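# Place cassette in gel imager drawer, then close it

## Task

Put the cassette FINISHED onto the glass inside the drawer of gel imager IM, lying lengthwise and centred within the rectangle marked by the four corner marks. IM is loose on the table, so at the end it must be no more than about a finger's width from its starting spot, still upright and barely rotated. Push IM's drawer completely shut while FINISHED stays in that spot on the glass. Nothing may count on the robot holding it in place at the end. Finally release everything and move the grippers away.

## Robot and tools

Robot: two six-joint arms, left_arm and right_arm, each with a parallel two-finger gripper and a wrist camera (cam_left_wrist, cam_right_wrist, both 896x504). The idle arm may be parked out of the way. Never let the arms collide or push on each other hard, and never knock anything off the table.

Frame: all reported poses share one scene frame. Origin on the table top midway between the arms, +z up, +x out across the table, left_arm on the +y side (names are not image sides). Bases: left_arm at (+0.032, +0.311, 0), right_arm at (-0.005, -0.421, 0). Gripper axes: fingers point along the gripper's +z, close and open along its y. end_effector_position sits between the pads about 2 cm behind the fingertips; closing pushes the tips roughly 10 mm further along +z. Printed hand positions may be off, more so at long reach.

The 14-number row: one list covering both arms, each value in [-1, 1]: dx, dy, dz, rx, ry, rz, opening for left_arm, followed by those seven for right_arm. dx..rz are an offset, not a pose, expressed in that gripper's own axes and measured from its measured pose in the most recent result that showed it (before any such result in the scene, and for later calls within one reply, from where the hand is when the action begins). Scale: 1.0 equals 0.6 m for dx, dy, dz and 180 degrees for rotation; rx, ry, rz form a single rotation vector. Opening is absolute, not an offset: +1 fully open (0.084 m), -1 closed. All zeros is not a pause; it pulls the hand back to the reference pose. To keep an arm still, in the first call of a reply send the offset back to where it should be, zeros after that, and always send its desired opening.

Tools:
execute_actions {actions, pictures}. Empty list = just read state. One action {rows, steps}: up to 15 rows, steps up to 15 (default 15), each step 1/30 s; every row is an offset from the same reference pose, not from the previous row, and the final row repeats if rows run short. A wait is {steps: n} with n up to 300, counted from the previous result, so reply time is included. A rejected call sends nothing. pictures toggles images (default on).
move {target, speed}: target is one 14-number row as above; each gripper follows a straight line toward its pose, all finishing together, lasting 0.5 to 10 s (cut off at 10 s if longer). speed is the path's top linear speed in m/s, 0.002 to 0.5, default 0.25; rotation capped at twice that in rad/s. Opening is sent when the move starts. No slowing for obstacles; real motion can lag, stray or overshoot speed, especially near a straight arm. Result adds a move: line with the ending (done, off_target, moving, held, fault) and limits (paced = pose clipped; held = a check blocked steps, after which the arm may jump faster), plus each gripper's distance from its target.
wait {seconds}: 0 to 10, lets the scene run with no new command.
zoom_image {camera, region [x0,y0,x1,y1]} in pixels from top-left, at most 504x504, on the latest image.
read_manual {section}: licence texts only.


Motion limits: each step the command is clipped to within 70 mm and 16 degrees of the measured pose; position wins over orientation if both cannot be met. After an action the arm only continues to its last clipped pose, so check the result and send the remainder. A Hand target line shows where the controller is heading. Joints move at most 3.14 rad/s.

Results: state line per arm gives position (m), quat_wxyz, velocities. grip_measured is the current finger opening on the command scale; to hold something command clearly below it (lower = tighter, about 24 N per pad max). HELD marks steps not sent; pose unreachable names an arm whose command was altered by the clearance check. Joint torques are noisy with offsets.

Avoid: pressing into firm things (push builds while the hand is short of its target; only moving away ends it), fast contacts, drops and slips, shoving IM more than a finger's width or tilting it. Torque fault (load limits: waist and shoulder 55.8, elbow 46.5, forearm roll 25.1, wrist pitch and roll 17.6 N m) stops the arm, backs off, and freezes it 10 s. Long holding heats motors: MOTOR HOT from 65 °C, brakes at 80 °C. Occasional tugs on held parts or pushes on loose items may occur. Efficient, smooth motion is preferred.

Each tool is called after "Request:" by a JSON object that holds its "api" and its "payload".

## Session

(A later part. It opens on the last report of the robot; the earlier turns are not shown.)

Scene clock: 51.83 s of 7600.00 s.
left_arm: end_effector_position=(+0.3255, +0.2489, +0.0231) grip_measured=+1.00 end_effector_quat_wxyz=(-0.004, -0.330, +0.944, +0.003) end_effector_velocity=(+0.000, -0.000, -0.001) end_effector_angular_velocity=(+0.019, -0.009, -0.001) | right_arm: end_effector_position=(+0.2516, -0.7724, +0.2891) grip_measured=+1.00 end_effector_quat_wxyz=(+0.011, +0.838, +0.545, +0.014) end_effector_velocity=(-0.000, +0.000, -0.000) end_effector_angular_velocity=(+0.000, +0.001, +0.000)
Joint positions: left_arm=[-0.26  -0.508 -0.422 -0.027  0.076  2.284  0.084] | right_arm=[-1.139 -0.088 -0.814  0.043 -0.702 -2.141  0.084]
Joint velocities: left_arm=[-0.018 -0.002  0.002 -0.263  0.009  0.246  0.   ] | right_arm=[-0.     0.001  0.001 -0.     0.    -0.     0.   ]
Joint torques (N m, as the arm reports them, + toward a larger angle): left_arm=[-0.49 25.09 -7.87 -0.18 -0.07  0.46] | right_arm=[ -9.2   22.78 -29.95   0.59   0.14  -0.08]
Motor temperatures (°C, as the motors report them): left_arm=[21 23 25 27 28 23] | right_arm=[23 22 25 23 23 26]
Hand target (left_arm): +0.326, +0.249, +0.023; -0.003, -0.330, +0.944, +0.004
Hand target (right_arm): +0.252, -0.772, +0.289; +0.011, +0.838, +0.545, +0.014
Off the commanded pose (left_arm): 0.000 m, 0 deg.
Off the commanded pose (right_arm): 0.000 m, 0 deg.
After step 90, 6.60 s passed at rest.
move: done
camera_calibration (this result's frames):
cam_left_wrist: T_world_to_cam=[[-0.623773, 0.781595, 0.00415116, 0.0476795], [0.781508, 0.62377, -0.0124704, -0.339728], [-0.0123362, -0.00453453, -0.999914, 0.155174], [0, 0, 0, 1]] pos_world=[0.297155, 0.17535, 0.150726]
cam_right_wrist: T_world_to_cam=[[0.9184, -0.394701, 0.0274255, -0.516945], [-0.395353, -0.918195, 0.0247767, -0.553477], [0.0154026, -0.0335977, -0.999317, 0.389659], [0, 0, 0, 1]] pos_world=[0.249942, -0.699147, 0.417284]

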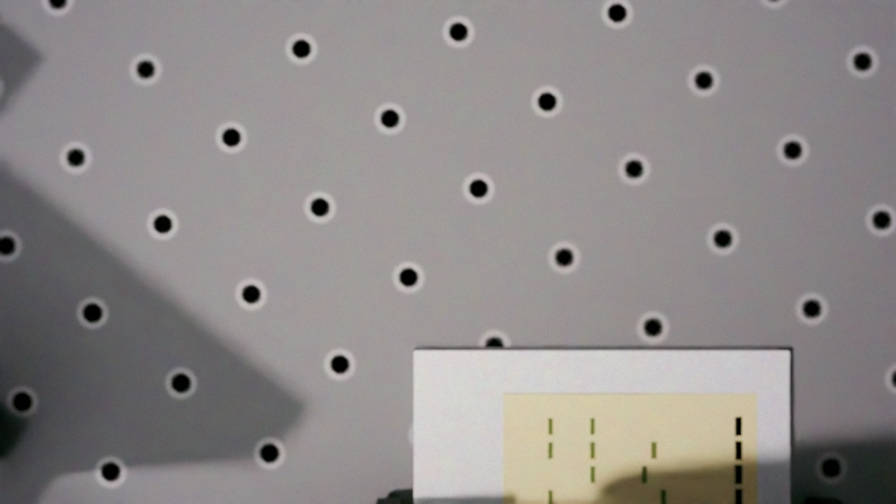

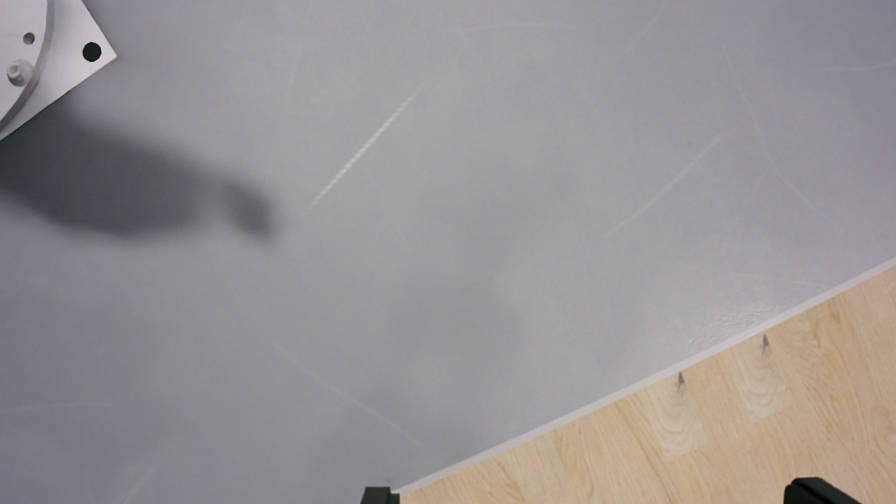

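Request:
{"api": "move", "payload": {"target": [0,0,0.0015,0,0,0,0.5,0,0,0,0,0,0,1], "speed": 0.01}}

Request:
{"api": "move", "payload": {"target": [0,0,-0.2,0,0,0,0.5,0,0,0,0,0,0,1], "speed": 0.1}}

Request:
{"api": "move", "payload": {"target": [0.053,-0.508,0,0,0,-0.2856,0.5,0,0,0,0,0,0,1], "speed": 0.15}}

Request:
{"api": "move", "payload": {"target": [0,0,0.09,0,0,0,0.5,0,0,0,0,0,0,1], "speed": 0.08}}

Scene clock: 58.60 s of 7600.00 s.
left_arm: end_effector_position=(+0.3256, +0.2489, +0.0224) grip_measured=+0.88 end_effector_quat_wxyz=(-0.004, -0.330, +0.944, +0.003) end_effector_velocity=(+0.001, -0.000, -0.000) end_effector_angular_velocity=(-0.002, -0.000, +0.000) | right_arm: end_effector_position=(+0.2516, -0.7724, +0.2891) grip_measured=+1.00 end_effector_quat_wxyz=(+0.011, +0.838, +0.545, +0.014) end_effector_velocity=(+0.001, -0.000, +0.000) end_effector_angular_velocity=(-0.002, -0.001, +0.001)
Joint positions: left_arm=[-0.26  -0.51  -0.422 -0.029  0.078  2.287  0.08 ] | right_arm=[-1.139 -0.088 -0.814  0.043 -0.702 -2.141  0.084]
Joint velocities: left_arm=[ 0.001 -0.002 -0.002  0.019 -0.    -0.018  0.   ] | right_arm=[ 0.001  0.    -0.001 -0.     0.001  0.    -0.   ]
Joint torques (N m, as the arm reports them, + toward a larger angle): left_arm=[-1.04 13.32 -8.67 -1.15  1.65  0.29] | right_arm=[ -9.29  22.67 -29.65   0.46   0.16  -0.07]
Motor temperatures (°C, as the motors report them): left_arm=[21 23 25 27 28 23] | right_arm=[23 23 25 23 23 26]
Hand target (left_arm): +0.326, +0.249, +0.022; -0.004, -0.330, +0.944, +0.003
Hand target (right_arm): +0.252, -0.772, +0.289; +0.011, +0.838, +0.545, +0.014
Off the commanded pose (left_arm): 0.000 m, 0 deg.
Off the commanded pose (right_arm): 0.000 m, 0 deg.
After step 90, 3.07 s passed at rest.
move: done
camera_calibration (this result's frames):
cam_left_wrist: T_world_to_cam=[[-0.623744, 0.781616, 0.00433856, 0.0476762], [0.781531, 0.623745, -0.0123061, -0.339779], [-0.0123248, -0.00428514, -0.999915, 0.154486], [0, 0, 0, 1]] pos_world=[0.29719, 0.175333, 0.150085]
cam_right_wrist: T_world_to_cam=[[0.9184, -0.394701, 0.0274258, -0.516946], [-0.395353, -0.918195, 0.0247769, -0.553477], [0.0154028, -0.0335979, -0.999317, 0.389659], [0, 0, 0, 1]] pos_world=[0.249942, -0.699147, 0.417284]

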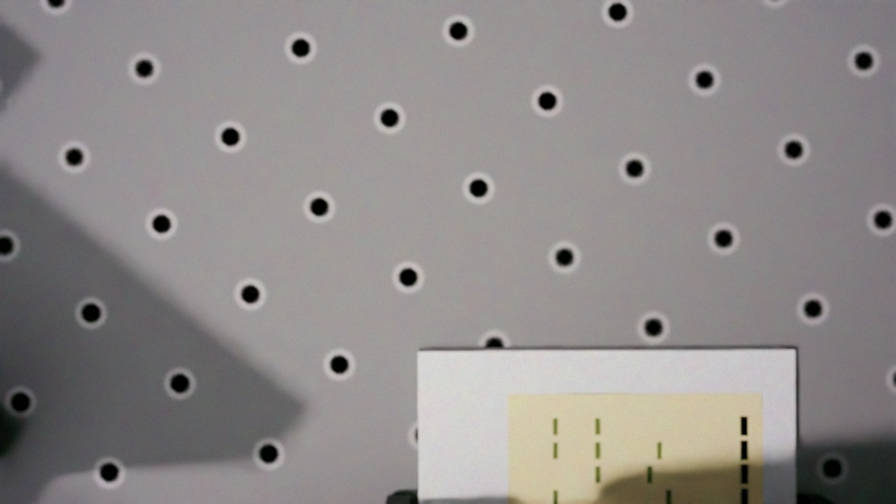

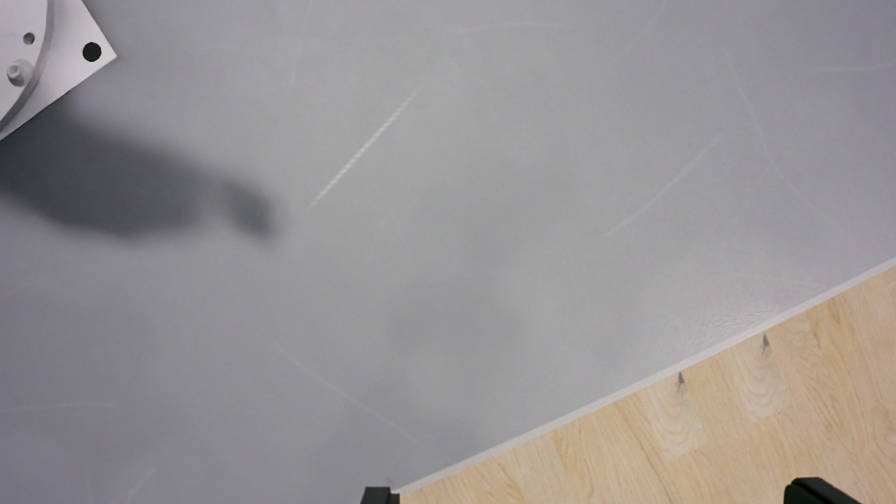

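Scene clock: 60.20 s of 7600.00 s.
left_arm: end_effector_position=(+0.3261, +0.2484, +0.1417) grip_measured=+0.87 end_effector_quat_wxyz=(-0.004, -0.330, +0.944, +0.003) end_effector_velocity=(-0.001, +0.000, +0.001) end_effector_angular_velocity=(+0.000, +0.001, +0.001) | right_arm: end_effector_position=(+0.2516, -0.7724, +0.2891) grip_measured=+1.00 end_effector_quat_wxyz=(+0.011, +0.838, +0.545, +0.014) end_effector_velocity=(-0.001, +0.001, -0.001) end_effector_angular_velocity=(+0.004, +0.002, -0.000)
Joint positions: left_arm=[-0.261 -0.099 -0.387  0.006 -0.298  2.251  0.079] | right_arm=[-1.139 -0.088 -0.814  0.043 -0.702 -2.141  0.084]
Joint velocities: left_arm=[ 0.001  0.004  0.001 -0.    -0.004  0.     0.   ] | right_arm=[ 0.    -0.002  0.002  0.001 -0.001  0.    -0.   ]
Joint torques (N m, as the arm reports them, + toward a larger angle): left_arm=[ -0.93  19.67 -14.95  -0.55   0.05   0.4 ] | right_arm=[ -8.93  22.84 -29.74   0.29   0.16   0.  ]
Motor temperatures (°C, as the motors report them): left_arm=[21 23 25 27 28 23] | right_arm=[23 23 25 23 23 26]
Hand target (left_arm): +0.326, +0.248, +0.142; -0.004, -0.330, +0.944, +0.003
Hand target (right_arm): +0.252, -0.772, +0.289; +0.011, +0.838, +0.545, +0.014
Off the commanded pose (left_arm): 0.001 m, 0 deg.
Off the commanded pose (right_arm): 0.000 m, 0 deg.
move: done
camera_calibration (this result's frames):
cam_left_wrist: T_world_to_cam=[[-0.623699, 0.781652, 0.00433569, 0.0478754], [0.781559, 0.623696, -0.01299, -0.33831], [-0.0128578, -0.00471325, -0.999906, 0.27403], [0, 0, 0, 1]] pos_world=[0.297792, 0.174872, 0.269402]
cam_right_wrist: T_world_to_cam=[[0.9184, -0.394701, 0.0274257, -0.516945], [-0.395353, -0.918195, 0.0247769, -0.553477], [0.0154026, -0.0335979, -0.999317, 0.389659], [0, 0, 0, 1]] pos_world=[0.249942, -0.699147, 0.417284]

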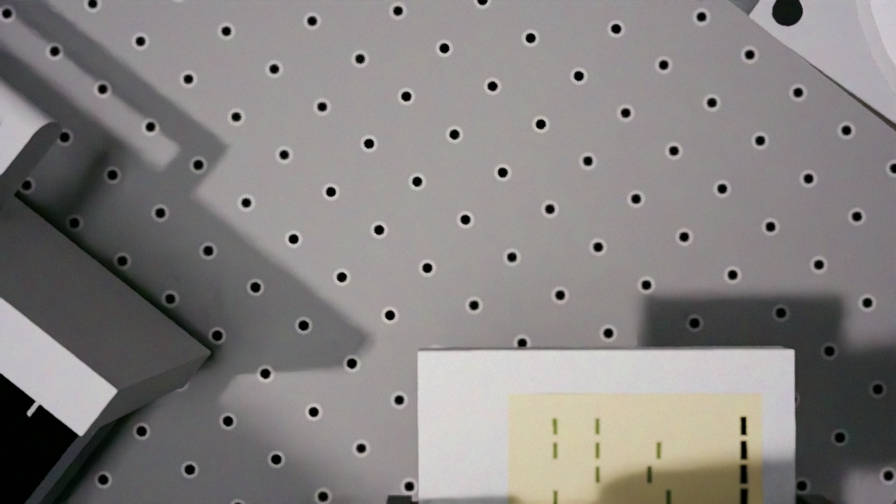

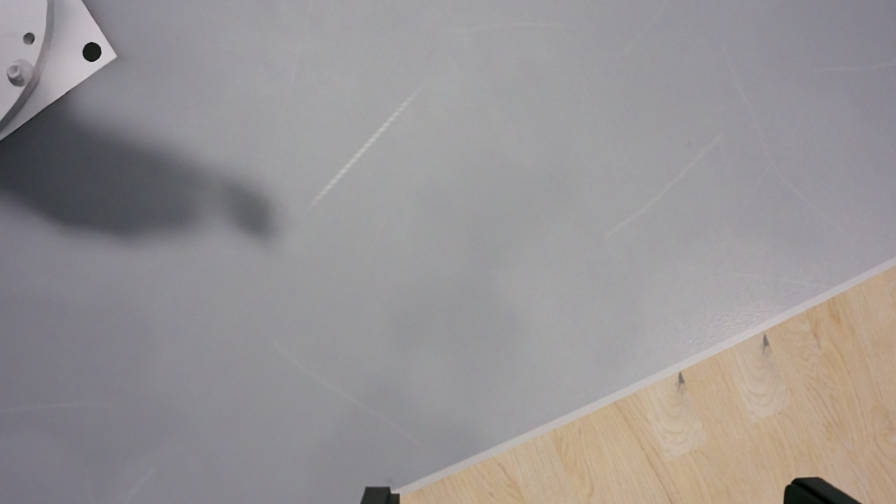

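Scene clock: 63.60 s of 7600.00 s.
left_arm: end_effector_position=(+0.4919, -0.0085, +0.1398) grip_measured=+0.87 end_effector_quat_wxyz=(+0.001, +0.707, -0.708, -0.005) end_effector_velocity=(+0.001, -0.001, +0.000) end_effector_angular_velocity=(+0.001, -0.001, +0.003) | right_arm: end_effector_position=(+0.2516, -0.7724, +0.2891) grip_measured=+1.00 end_effector_quat_wxyz=(+0.011, +0.838, +0.545, +0.014) end_effector_velocity=(-0.000, +0.000, -0.001) end_effector_angular_velocity=(+0.001, +0.002, +0.001)
Joint positions: left_arm=[-0.657 -0.612 -1.122  0.001 -0.52   0.963  0.079] | right_arm=[-1.139 -0.088 -0.814  0.043 -0.702 -2.141  0.084]
Joint velocities: left_arm=[-0.001 -0.002 -0.005  0.002 -0.002 -0.006  0.   ] | right_arm=[ 0.001 -0.001  0.001 -0.001  0.     0.     0.   ]
Joint torques (N m, as the arm reports them, + toward a larger angle): left_arm=[  0.    33.79 -18.57  -0.2    0.04   0.49] | right_arm=[ -8.7   23.21 -29.85   0.34   0.14  -0.05]
Motor temperatures (°C, as the motors report them): left_arm=[21 23 25 27 28 23] | right_arm=[23 23 25 23 23 26]
Hand target (left_arm): +0.492, -0.009, +0.140; +0.001, +0.707, -0.708, -0.005
Hand target (right_arm): +0.252, -0.772, +0.289; +0.011, +0.838, +0.545, +0.014
Off the commanded pose (left_arm): 0.002 m, 0 deg.
Off the commanded pose (right_arm): 0.000 m, 0 deg.
move: done
camera_calibration (this result's frames):
cam_left_wrist: T_world_to_cam=[[-0.999992, 0.000389472, 0.00404199, 0.530575], [0.00038413, 0.999999, -0.00132232, 0.0781966], [-0.0040425, -0.00132076, -0.999991, 0.268764], [0, 0, 0, 1]] pos_world=[0.531627, -0.0780482, 0.26672]
cam_right_wrist: T_world_to_cam=[[0.9184, -0.394701, 0.0274256, -0.516945], [-0.395353, -0.918195, 0.0247768, -0.553477], [0.0154026, -0.0335978, -0.999317, 0.389659], [0, 0, 0, 1]] pos_world=[0.249942, -0.699147, 0.417284]

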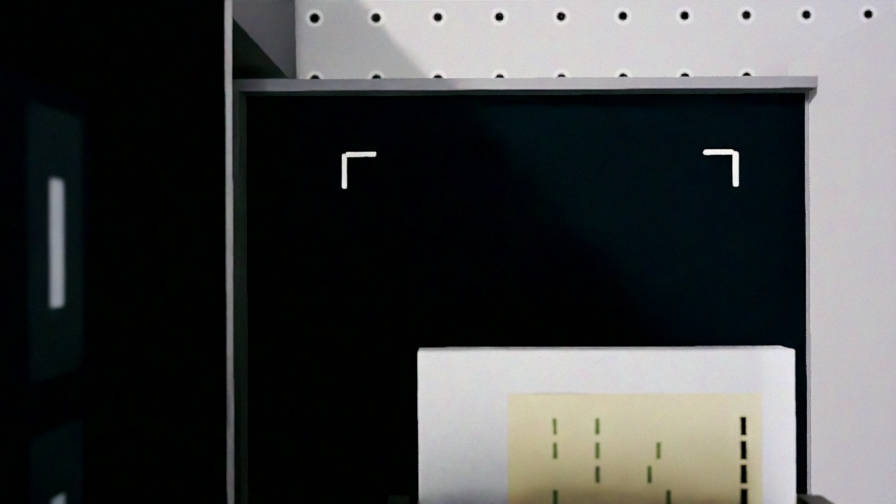

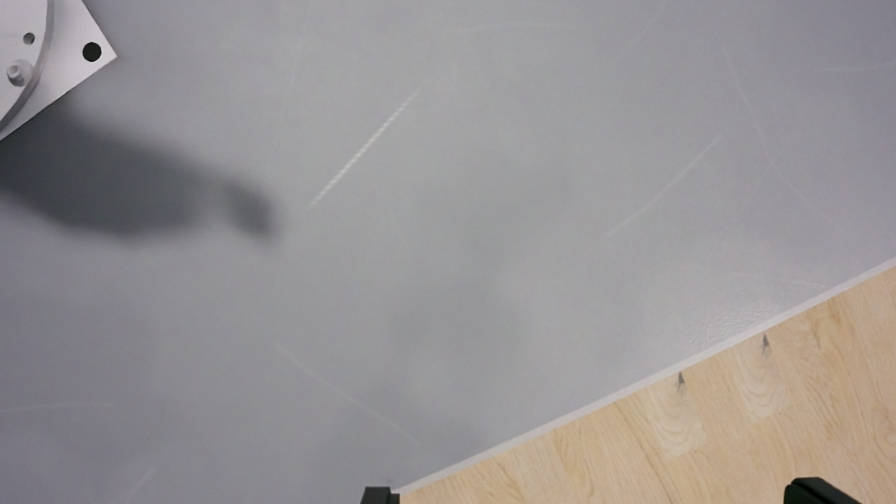

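Scene clock: 64.63 s of 7600.00 s.
left_arm: end_effector_position=(+0.4917, -0.0083, +0.0862) grip_measured=+0.87 end_effector_quat_wxyz=(+0.001, +0.707, -0.708, -0.005) end_effector_velocity=(+0.001, -0.001, -0.001) end_effector_angular_velocity=(-0.001, -0.002, -0.000) | right_arm: end_effector_position=(+0.2516, -0.7724, +0.2891) grip_measured=+1.00 end_effector_quat_wxyz=(+0.011, +0.838, +0.545, +0.014) end_effector_velocity=(+0.000, -0.001, +0.001) end_effector_angular_velocity=(-0.002, -0.002, -0.001)
Joint positions: left_arm=[-0.657 -0.708 -1.123  0.002 -0.425  0.963  0.079] | right_arm=[-1.139 -0.088 -0.814  0.043 -0.702 -2.141  0.084]
Joint velocities: left_arm=[-0.    -0.002 -0.002  0.     0.002 -0.    -0.   ] | right_arm=[-0.001  0.001 -0.002  0.001  0.    -0.001  0.   ]
Joint torques (N m, as the arm reports them, + toward a larger angle): left_arm=[  0.39  34.91 -17.27  -0.32  -0.01   0.31] | right_arm=[ -9.45  22.02 -30.09   0.35   0.17  -0.05]
Motor temperatures (°C, as the motors report them): left_arm=[21 23 25 27 28 23] | right_arm=[23 23 25 23 23 26]
Hand target (left_arm): +0.492, -0.008, +0.086; +0.001, +0.707, -0.708, -0.005
Hand target (right_arm): +0.252, -0.772, +0.289; +0.011, +0.838, +0.545, +0.014
Off the commanded pose (left_arm): 0.000 m, 0 deg.
Off the commanded pose (right_arm): 0.000 m, 0 deg.
move: done
camera_calibration (this result's frames):
cam_left_wrist: T_world_to_cam=[[-0.999993, 0.000323548, 0.00363247, 0.530677], [0.000318328, 0.999999, -0.00143739, 0.0779351], [-0.00363293, -0.00143622, -0.999992, 0.214932], [0, 0, 0, 1]] pos_world=[0.53143, -0.077798, 0.213115]
cam_right_wrist: T_world_to_cam=[[0.9184, -0.394701, 0.0274258, -0.516946], [-0.395353, -0.918195, 0.0247769, -0.553477], [0.0154028, -0.033598, -0.999317, 0.389659], [0, 0, 0, 1]] pos_world=[0.249942, -0.699147, 0.417284]

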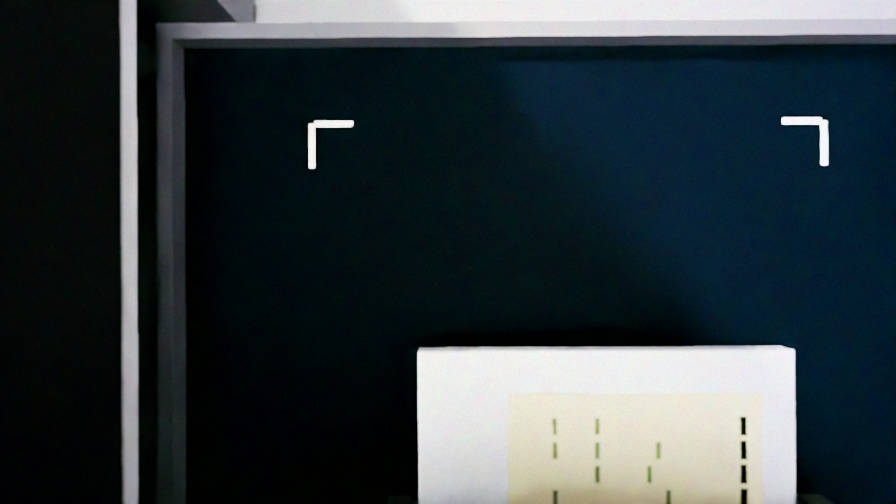

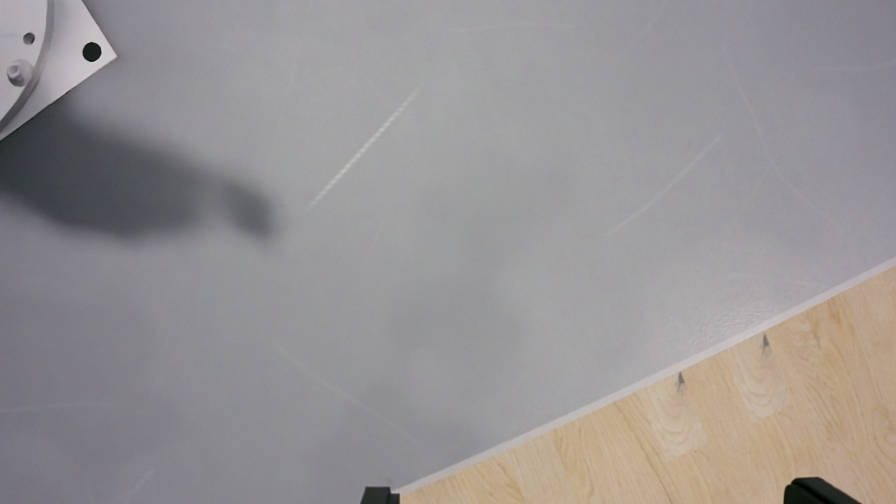

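Request:
{"api": "move", "payload": {"target": [0,-0.001,0.053,0,0,0,0.5,0,0,0,0,0,0,1], "speed": 0.025}}

Request:
{"api": "move", "payload": {"target": [0,0,0,0,0,0,1,0,0,0,0,0,0,1]}}

Request:
{"api": "move", "payload": {"target": [0,0,-0.15,0,0,0,1,0,0,0,0,0,0,1], "speed": 0.12}}

Request:
{"api": "move", "payload": {"target": [0,0.33,0,0.14,0,0,-1,0,0,0,0,0,0,1]}}

Request:
{"api": "move", "payload": {"target": [0,0.064,0.136,0,0,0,-1,0,0,0,0,0,0,1], "speed": 0.15}}

Scene clock: 71.10 s of 7600.00 s.
left_arm: end_effector_position=(+0.4922, -0.0081, +0.0545) grip_measured=+0.87 end_effector_quat_wxyz=(+0.001, +0.707, -0.708, -0.005) end_effector_velocity=(+0.001, -0.001, +0.000) end_effector_angular_velocity=(-0.001, -0.002, +0.001) | right_arm: end_effector_position=(+0.2516, -0.7724, +0.2891) grip_measured=+1.00 end_effector_quat_wxyz=(+0.011, +0.838, +0.545, +0.014) end_effector_velocity=(-0.000, +0.000, -0.000) end_effector_angular_velocity=(-0.000, +0.002, +0.003)
Joint positions: left_arm=[-0.656 -0.77  -1.132  0.002 -0.373  0.963  0.079] | right_arm=[-1.139 -0.088 -0.814  0.043 -0.702 -2.141  0.084]
Joint velocities: left_arm=[-0.    -0.001 -0.002 -0.     0.001 -0.001  0.   ] | right_arm=[ 0.001 -0.     0.001 -0.003 -0.     0.     0.   ]
Joint torques (N m, as the arm reports them, + toward a larger angle): left_arm=[  0.79  35.87 -16.87  -0.55   0.     0.41] | right_arm=[ -9.03  22.07 -29.7    0.09   0.14  -0.09]
Motor temperatures (°C, as the motors report them): left_arm=[21 23 25 27 27 23] | right_arm=[23 23 25 23 23 26]
Hand target (left_arm): +0.492, -0.008, +0.054; +0.001, +0.707, -0.708, -0.005
Hand target (right_arm): +0.252, -0.772, +0.289; +0.011, +0.838, +0.545, +0.014
Off the commanded pose (left_arm): 0.000 m, 0 deg.
Off the commanded pose (right_arm): 0.000 m, 0 deg.
After step 90, 1.93 s passed at rest.
move: done
camera_calibration (this result's frames):
cam_left_wrist: T_world_to_cam=[[-0.999994, 0.000292153, 0.00353336, 0.531273], [0.000287146, 0.999999, -0.0014175, 0.0777464], [-0.00353377, -0.00141648, -0.999993, 0.183246], [0, 0, 0, 1]] pos_world=[0.531895, -0.0776419, 0.181477]
cam_right_wrist: T_world_to_cam=[[0.9184, -0.394701, 0.0274258, -0.516946], [-0.395353, -0.918195, 0.024777, -0.553477], [0.0154028, -0.0335981, -0.999317, 0.389659], [0, 0, 0, 1]] pos_world=[0.249942, -0.699147, 0.417284]

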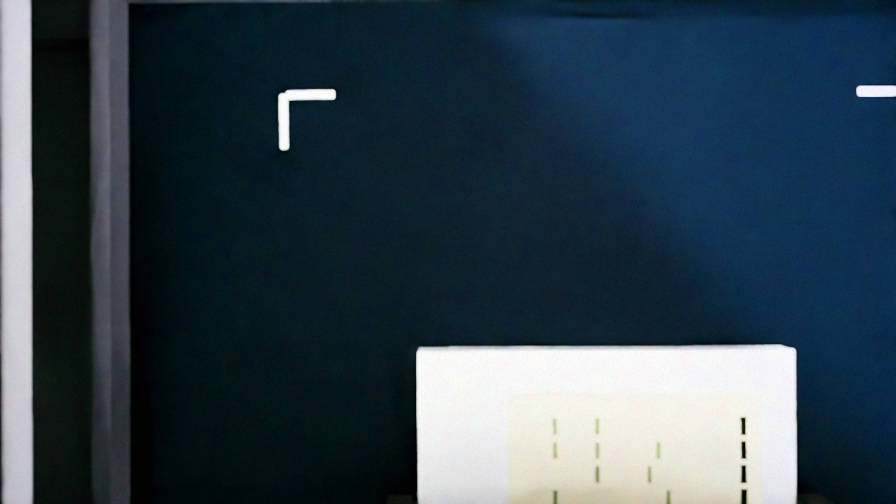

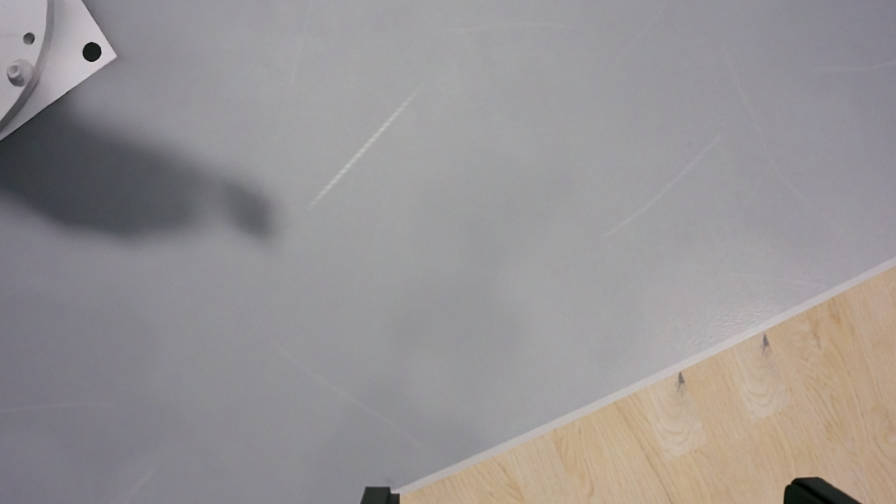

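Scene clock: 71.60 s of 7600.00 s.
left_arm: end_effector_position=(+0.4922, -0.0082, +0.0545) grip_measured=+1.00 end_effector_quat_wxyz=(+0.001, +0.707, -0.708, -0.005) end_effector_velocity=(-0.000, +0.000, -0.000) end_effector_angular_velocity=(-0.000, -0.000, +0.001) | right_arm: end_effector_position=(+0.2516, -0.7724, +0.2891) grip_measured=+1.00 end_effector_quat_wxyz=(+0.011, +0.838, +0.545, +0.014) end_effector_velocity=(-0.000, +0.000, -0.000) end_effector_angular_velocity=(+0.000, -0.000, -0.001)
Joint positions: left_arm=[-0.656 -0.77  -1.132  0.002 -0.373  0.963  0.084] | right_arm=[-1.139 -0.088 -0.814  0.043 -0.702 -2.141  0.084]
Joint velocities: left_arm=[ 0.    -0.     0.001 -0.     0.001 -0.001 -0.   ] | right_arm=[-0.     0.     0.     0.001 -0.     0.    -0.   ]
Joint torques (N m, as the arm reports them, + toward a larger angle): left_arm=[  0.32  35.12 -16.38  -0.66   0.09   0.38] | right_arm=[ -9.07  22.49 -29.81   0.12   0.15  -0.04]
Motor temperatures (°C, as the motors report them): left_arm=[21 23 25 27 27 23] | right_arm=[23 23 25 23 23 26]
Hand target (left_arm): +0.492, -0.008, +0.055; +0.001, +0.707, -0.708, -0.005
Hand target (right_arm): +0.252, -0.772, +0.289; +0.011, +0.838, +0.545, +0.014
Off the commanded pose (left_arm): 0.000 m, 0 deg.
Off the commanded pose (right_arm): 0.000 m, 0 deg.
move: done
camera_calibration (this result's frames):
cam_left_wrist: T_world_to_cam=[[-0.999994, 0.000292086, 0.00352271, 0.531278], [0.000287068, 0.999999, -0.00142489, 0.07775], [-0.00352312, -0.00142387, -0.999993, 0.183247], [0, 0, 0, 1]] pos_world=[0.531898, -0.0776442, 0.181485]
cam_right_wrist: T_world_to_cam=[[0.9184, -0.394701, 0.0274258, -0.516946], [-0.395353, -0.918195, 0.0247769, -0.553477], [0.0154027, -0.033598, -0.999317, 0.389659], [0, 0, 0, 1]] pos_world=[0.249942, -0.699147, 0.417284]

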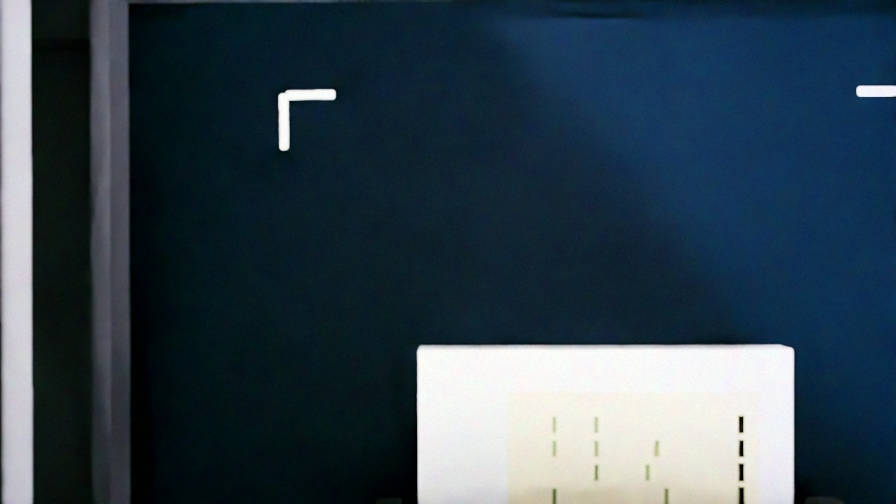

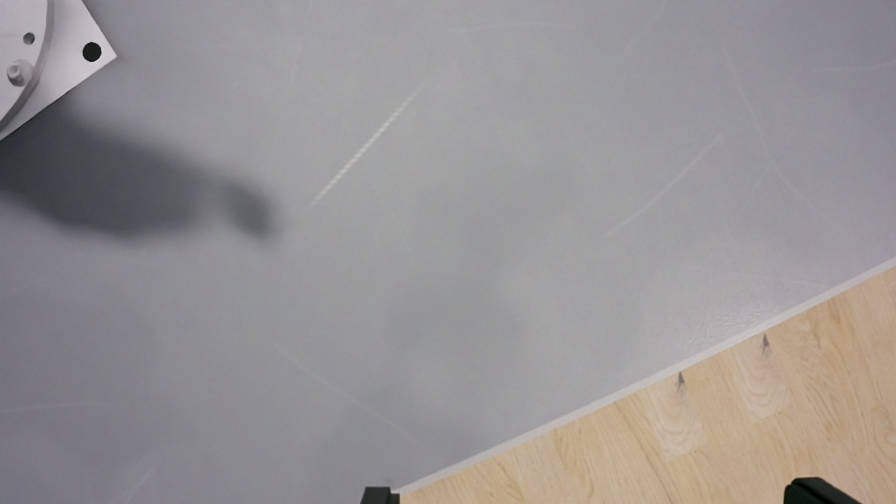

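Scene clock: 72.70 s of 7600.00 s.
left_arm: end_effector_position=(+0.4925, -0.0085, +0.1440) grip_measured=+1.00 end_effector_quat_wxyz=(+0.001, +0.707, -0.708, -0.005) end_effector_velocity=(-0.000, -0.000, +0.002) end_effector_angular_velocity=(-0.000, -0.001, -0.001) | right_arm: end_effector_position=(+0.2516, -0.7724, +0.2891) grip_measured=+1.00 end_effector_quat_wxyz=(+0.011, +0.838, +0.545, +0.014) end_effector_velocity=(+0.000, -0.000, -0.000) end_effector_angular_velocity=(-0.001, +0.001, +0.001)
Joint positions: left_arm=[-0.656 -0.606 -1.124  0.001 -0.528  0.964  0.084] | right_arm=[-1.139 -0.088 -0.814  0.043 -0.702 -2.141  0.084]
Joint velocities: left_arm=[-0.     0.003  0.    -0.    -0.002  0.001  0.   ] | right_arm=[ 0.001 -0.    -0.    -0.002  0.     0.001  0.   ]
Joint torques (N m, as the arm reports them, + toward a larger angle): left_arm=[  0.3   32.66 -18.66  -0.3    0.01   0.52] | right_arm=[ -9.17  22.36 -29.74   0.42   0.2    0.03]
Motor temperatures (°C, as the motors report them): left_arm=[21 23 25 27 27 23] | right_arm=[23 23 25 23 23 26]
Hand target (left_arm): +0.493, -0.009, +0.144; +0.001, +0.707, -0.708, -0.005
Hand target (right_arm): +0.252, -0.772, +0.289; +0.011, +0.838, +0.545, +0.014
Off the commanded pose (left_arm): 0.001 m, 0 deg.
Off the commanded pose (right_arm): 0.000 m, 0 deg.
move: done
camera_calibration (this result's frames):
cam_left_wrist: T_world_to_cam=[[-0.999991, 0.000394904, 0.00415377, 0.531117], [0.000389643, 0.999999, -0.00126728, 0.0781882], [-0.00415426, -0.00126565, -0.999991, 0.272974], [0, 0, 0, 1]] pos_world=[0.532215, -0.0780523, 0.270864]
cam_right_wrist: T_world_to_cam=[[0.9184, -0.394702, 0.0274259, -0.516946], [-0.395353, -0.918195, 0.0247769, -0.553477], [0.0154028, -0.033598, -0.999317, 0.389659], [0, 0, 0, 1]] pos_world=[0.249942, -0.699147, 0.417284]

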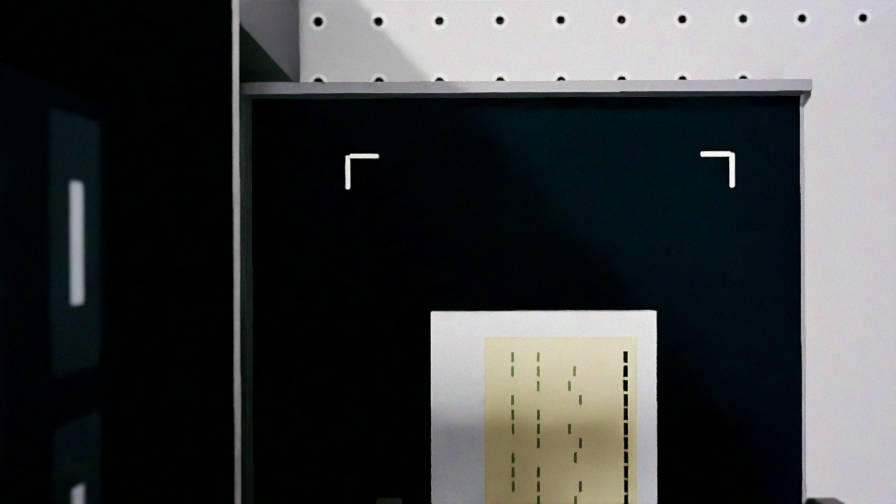

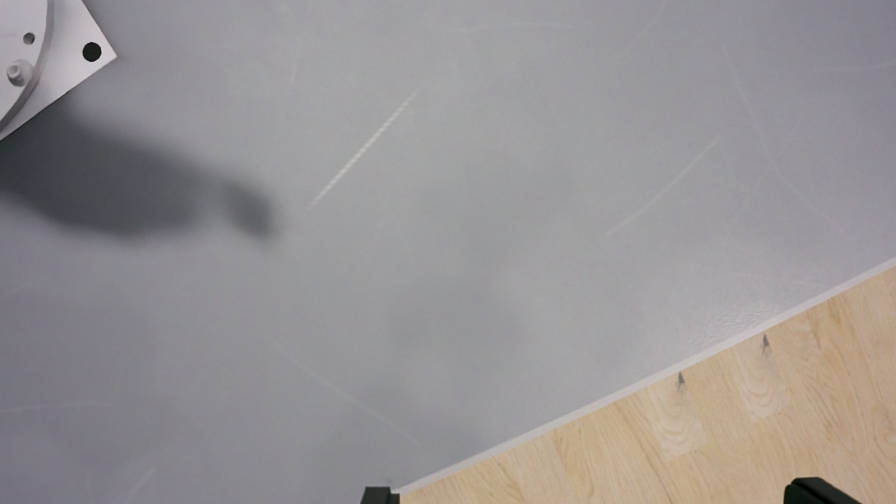

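Scene clock: 74.70 s of 7600.00 s.
left_arm: end_effector_position=(+0.2961, -0.0072, +0.1450) grip_measured=-1.00 end_effector_quat_wxyz=(-0.157, +0.690, -0.691, +0.149) end_effector_velocity=(-0.000, +0.000, -0.000) end_effector_angular_velocity=(-0.004, -0.006, -0.002) | right_arm: end_effector_position=(+0.2516, -0.7724, +0.2891) grip_measured=+1.00 end_effector_quat_wxyz=(+0.011, +0.838, +0.545, +0.014) end_effector_velocity=(-0.000, -0.000, -0.000) end_effector_angular_velocity=(-0.001, +0.000, +0.001)
Joint positions: left_arm=[-1.155 -0.271 -0.531  1.419 -0.397 -0.9    0.   ] | right_arm=[-1.139 -0.088 -0.814  0.043 -0.702 -2.141  0.084]
Joint velocities: left_arm=[-0.002  0.001  0.005  0.027 -0.002 -0.029  0.   ] | right_arm=[ 0.     0.     0.    -0.001  0.001  0.     0.   ]
Joint torques (N m, as the arm reports them, + toward a larger angle): left_arm=[  1.15  24.39 -16.09  -0.56  -0.45   0.41] | right_arm=[ -9.6   22.45 -29.81   0.4    0.16  -0.09]
Motor temperatures (°C, as the motors report them): left_arm=[21 23 25 27 27 23] | right_arm=[23 23 25 23 23 26]
Hand target (left_arm): +0.296, -0.007, +0.145; -0.157, +0.689, -0.691, +0.150
Hand target (right_arm): +0.252, -0.772, +0.289; +0.011, +0.838, +0.545, +0.014
Off the commanded pose (left_arm): 0.002 m, 0 deg.
Off the commanded pose (right_arm): 0.000 m, 0 deg.
move: done
camera_calibration (this result's frames):
cam_left_wrist: T_world_to_cam=[[-0.904467, 0.00366272, -0.426527, 0.368941], [0.00260783, 0.999992, 0.00305723, 0.075681], [0.426535, 0.00165286, -0.90447, 0.13187], [0, 0, 0, 1]] pos_world=[0.27725, -0.0772496, 0.276404]
cam_right_wrist: T_world_to_cam=[[0.9184, -0.394701, 0.0274258, -0.516946], [-0.395353, -0.918195, 0.024777, -0.553477], [0.0154027, -0.033598, -0.999317, 0.389659], [0, 0, 0, 1]] pos_world=[0.249942, -0.699147, 0.417284]

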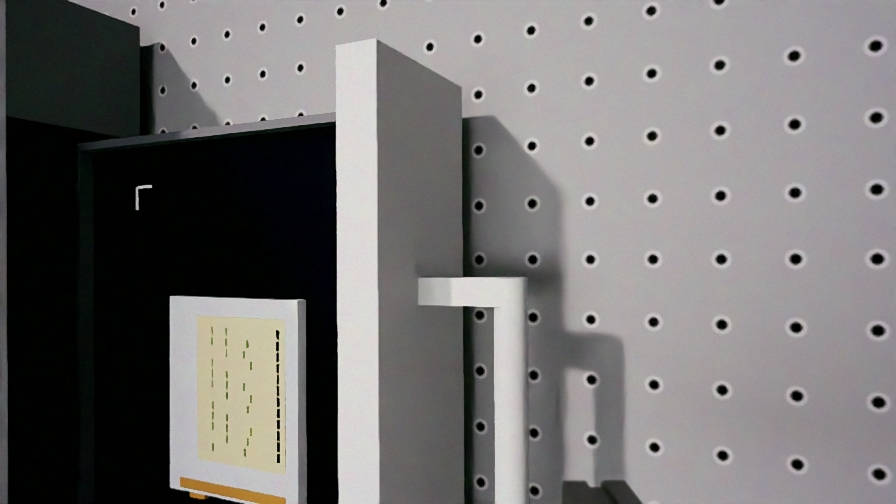

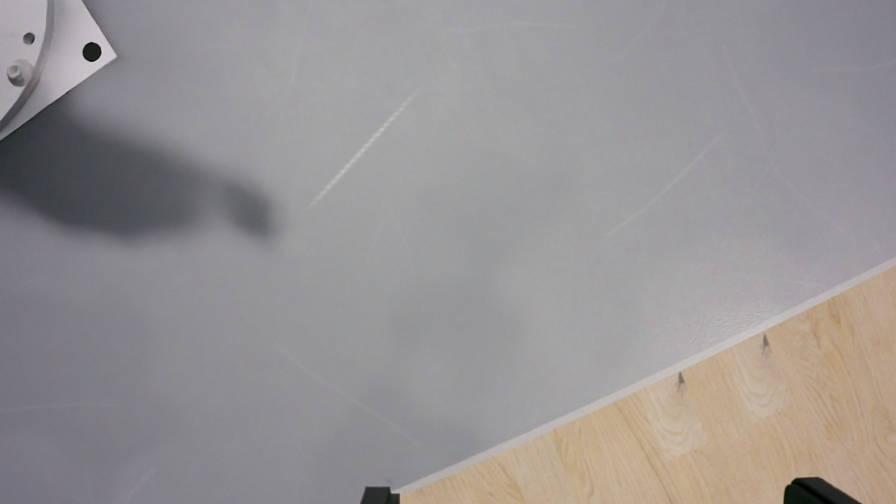

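Scene clock: 75.77 s of 7600.00 s.
left_arm: end_effector_position=(+0.2959, -0.0069, +0.0555) grip_measured=-1.00 end_effector_quat_wxyz=(-0.157, +0.690, -0.691, +0.150) end_effector_velocity=(+0.000, -0.000, -0.002) end_effector_angular_velocity=(-0.008, -0.003, -0.002) | right_arm: end_effector_position=(+0.2516, -0.7724, +0.2891) grip_measured=+1.00 end_effector_quat_wxyz=(+0.011, +0.838, +0.545, +0.014) end_effector_velocity=(-0.000, +0.001, -0.000) end_effector_angular_velocity=(+0.002, +0.001, -0.000)
Joint positions: left_arm=[-1.155 -0.535 -0.558  1.968 -0.428 -1.497  0.   ] | right_arm=[-1.139 -0.088 -0.814  0.043 -0.702 -2.141  0.084]
Joint velocities: left_arm=[ 0.    -0.003  0.004  0.035 -0.006 -0.037  0.   ] | right_arm=[ 0.    -0.     0.     0.001 -0.001  0.     0.   ]
Joint torques (N m, as the arm reports them, + toward a larger angle): left_arm=[  0.27  27.21 -11.17  -0.72  -0.57   0.31] | right_arm=[ -8.89  22.53 -29.25   0.54   0.16  -0.07]
Motor temperatures (°C, as the motors report them): left_arm=[21 23 25 27 27 23] | right_arm=[23 23 25 23 23 26]
Hand target (left_arm): +0.296, -0.007, +0.055; -0.157, +0.689, -0.691, +0.150
Hand target (right_arm): +0.252, -0.772, +0.289; +0.011, +0.838, +0.545, +0.014
Off the commanded pose (left_arm): 0.001 m, 0 deg.
Off the commanded pose (right_arm): 0.000 m, 0 deg.
move: done
camera_calibration (this result's frames):
cam_left_wrist: T_world_to_cam=[[-0.904188, 0.00343032, -0.42712, 0.33057], [0.00259274, 0.999993, 0.00254255, 0.0756724], [0.427126, 0.00119153, -0.904191, 0.050776], [0, 0, 0, 1]] pos_world=[0.277013, -0.0768663, 0.186912]
cam_right_wrist: T_world_to_cam=[[0.9184, -0.394701, 0.0274258, -0.516946], [-0.395353, -0.918195, 0.024777, -0.553477], [0.0154028, -0.0335981, -0.999317, 0.389659], [0, 0, 0, 1]] pos_world=[0.249942, -0.699147, 0.417284]

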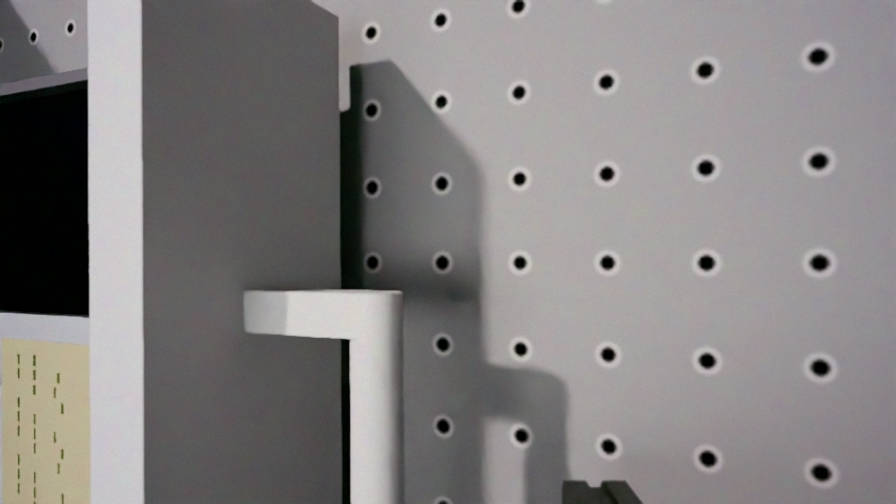

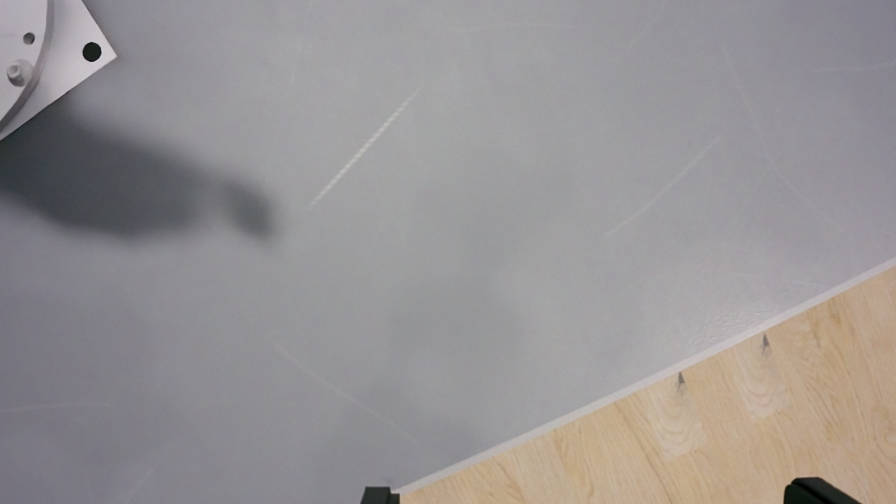

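Push to x≈0.518 (Δ0.222), lowering 1 mm.

Request:
{"api": "move", "payload": {"target": [0.003,-0.3335,0.16,0,0,0,-1,0,0,0,0,0,0,1], "speed": 0.04}}

Request:
{"api": "move", "payload": {"target": [0,0.06,-0.25,0,0,0,-1,0,0,0,0,0,0,1]}}

Scene clock: 84.37 s of 7600.00 s.
left_arm: end_effector_position=(+0.5168, -0.0093, +0.0524) grip_measured=-1.00 end_effector_quat_wxyz=(-0.155, +0.690, -0.691, +0.149) end_effector_velocity=(+0.000, -0.000, -0.000) end_effector_angular_velocity=(+0.001, +0.003, -0.001) | right_arm: end_effector_position=(+0.2516, -0.7724, +0.2891) grip_measured=+1.00 end_effector_quat_wxyz=(+0.011, +0.838, +0.545, +0.014) end_effector_velocity=(-0.000, -0.000, -0.000) end_effector_angular_velocity=(-0.001, +0.000, +0.001)
Joint positions: left_arm=[-0.75  -0.725 -0.95   1.934 -0.302 -1.031  0.   ] | right_arm=[-1.139 -0.088 -0.814  0.043 -0.702 -2.141  0.084]
Joint velocities: left_arm=[ 0.001 -0.002 -0.003 -0.009  0.003  0.01   0.   ] | right_arm=[-0.001 -0.001  0.    -0.001  0.001 -0.001  0.   ]
Joint torques (N m, as the arm reports them, + toward a larger angle): left_arm=[ -0.09  33.35 -16.05  -0.17  -0.64   0.28] | right_arm=[ -9.17  22.25 -29.65   0.5    0.19  -0.02]
Motor temperatures (°C, as the motors report them): left_arm=[21 23 25 27 27 23] | right_arm=[23 23 25 23 23 26]
Hand target (left_arm): +0.517, -0.009, +0.052; -0.155, +0.690, -0.691, +0.149
Hand target (right_arm): +0.252, -0.772, +0.289; +0.011, +0.838, +0.545, +0.014
Off the commanded pose (left_arm): 0.001 m, 0 deg.
Off the commanded pose (right_arm): 0.000 m, 0 deg.
move: done
camera_calibration (this result's frames):
cam_left_wrist: T_world_to_cam=[[-0.905219, 0.00270013, -0.424938, 0.529357], [0.00237162, 0.999996, 0.00130204, 0.0776941], [0.42494, 0.000170835, -0.905222, -0.0451675], [0, 0, 0, 1]] pos_world=[0.498193, -0.0791154, 0.183956]
cam_right_wrist: T_world_to_cam=[[0.9184, -0.394701, 0.0274259, -0.516946], [-0.395353, -0.918195, 0.024777, -0.553477], [0.0154028, -0.0335982, -0.999317, 0.389659], [0, 0, 0, 1]] pos_world=[0.249942, -0.699147, 0.417284]

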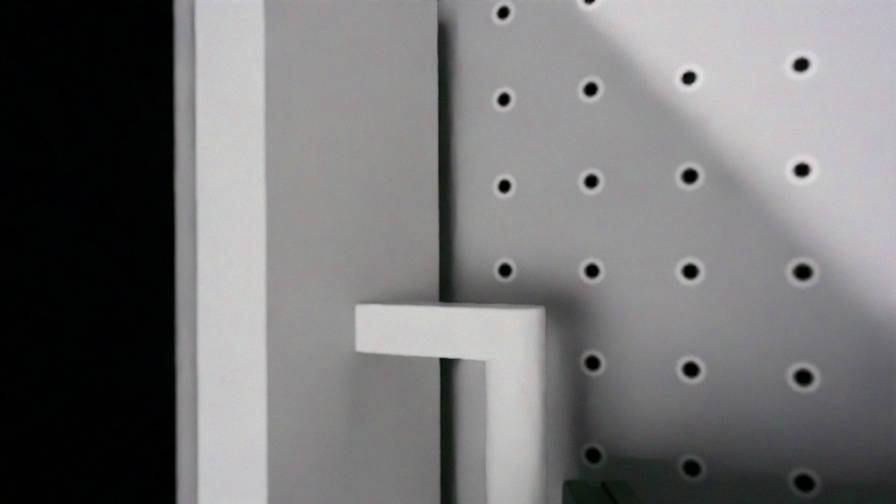

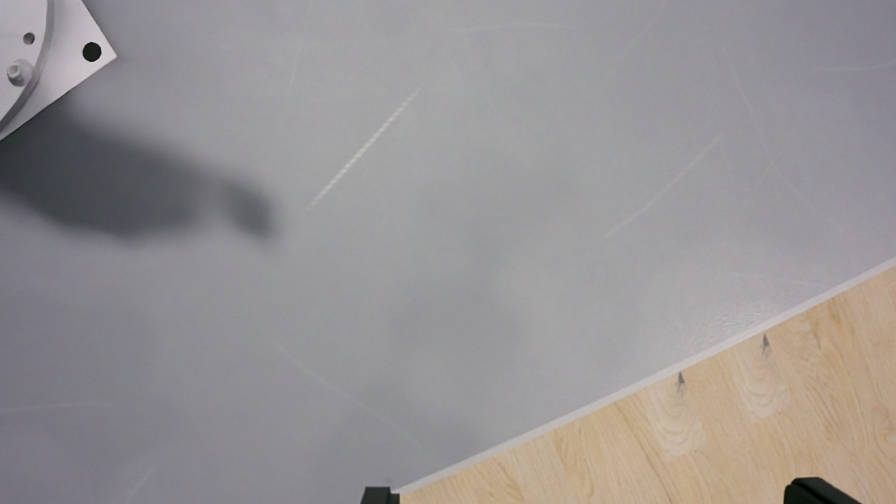

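Scene clock: 85.57 s of 7600.00 s.
left_arm: end_effector_position=(+0.4210, -0.0096, +0.1727) grip_measured=-1.00 end_effector_quat_wxyz=(-0.156, +0.690, -0.691, +0.149) end_effector_velocity=(+0.000, -0.001, +0.002) end_effector_angular_velocity=(+0.006, +0.007, +0.001) | right_arm: end_effector_position=(+0.2516, -0.7724, +0.2891) grip_measured=+1.00 end_effector_quat_wxyz=(+0.011, +0.838, +0.545, +0.014) end_effector_velocity=(+0.000, -0.000, -0.000) end_effector_angular_velocity=(+0.000, -0.001, -0.001)
Joint positions: left_arm=[-0.895 -0.342 -0.732  1.289 -0.341 -0.498  0.   ] | right_arm=[-1.139 -0.088 -0.814  0.043 -0.702 -2.141  0.084]
Joint velocities: left_arm=[ 0.     0.001 -0.008 -0.052 -0.004  0.053  0.   ] | right_arm=[-0.    -0.001 -0.     0.001  0.001  0.    -0.   ]
Joint torques (N m, as the arm reports them, + toward a larger angle): left_arm=[ -0.04  27.02 -18.49  -0.48  -0.23   0.25] | right_arm=[ -8.82  22.82 -29.53   0.34   0.16   0.02]
Motor temperatures (°C, as the motors report them): left_arm=[21 23 25 27 27 23] | right_arm=[23 23 25 23 23 26]
Hand target (left_arm): +0.421, -0.010, +0.173; -0.156, +0.690, -0.691, +0.149
Hand target (right_arm): +0.252, -0.772, +0.289; +0.011, +0.838, +0.545, +0.014
Off the commanded pose (left_arm): 0.001 m, 0 deg.
Off the commanded pose (right_arm): 0.000 m, 0 deg.
move: done
camera_calibration (this result's frames):
cam_left_wrist: T_world_to_cam=[[-0.905081, 0.00305352, -0.425228, 0.493804], [0.00233104, 0.999995, 0.00221933, 0.077896], [0.425233, 0.00101745, -0.905083, 0.104266], [0, 0, 0, 1]] pos_world=[0.402414, -0.0795096, 0.304176]
cam_right_wrist: T_world_to_cam=[[0.9184, -0.394701, 0.0274259, -0.516946], [-0.395353, -0.918195, 0.0247771, -0.553477], [0.0154028, -0.0335982, -0.999317, 0.389659], [0, 0, 0, 1]] pos_world=[0.249942, -0.699147, 0.417284]

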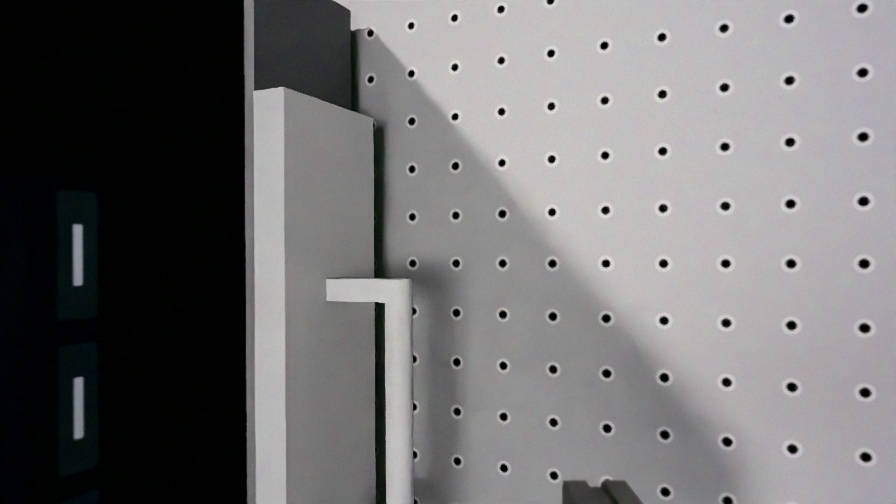

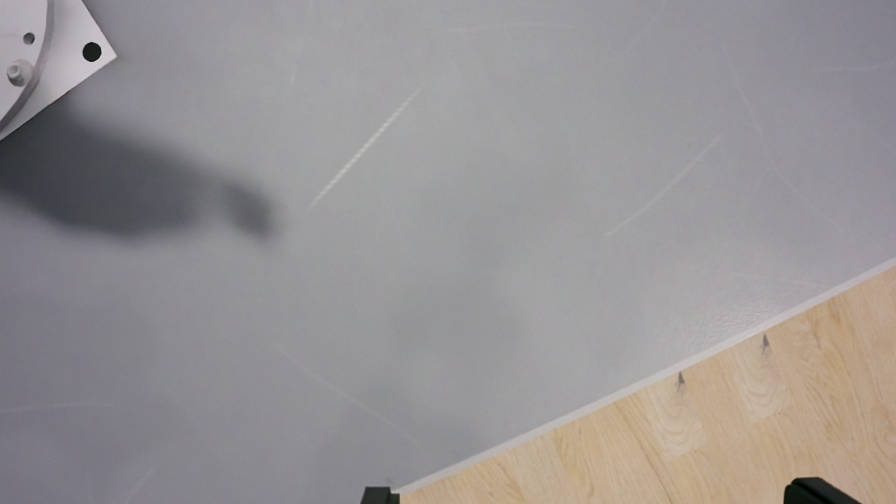

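Request:
{"api": "finished_scene", "payload": {"scene": 2}}

The scene is finished: the task was done.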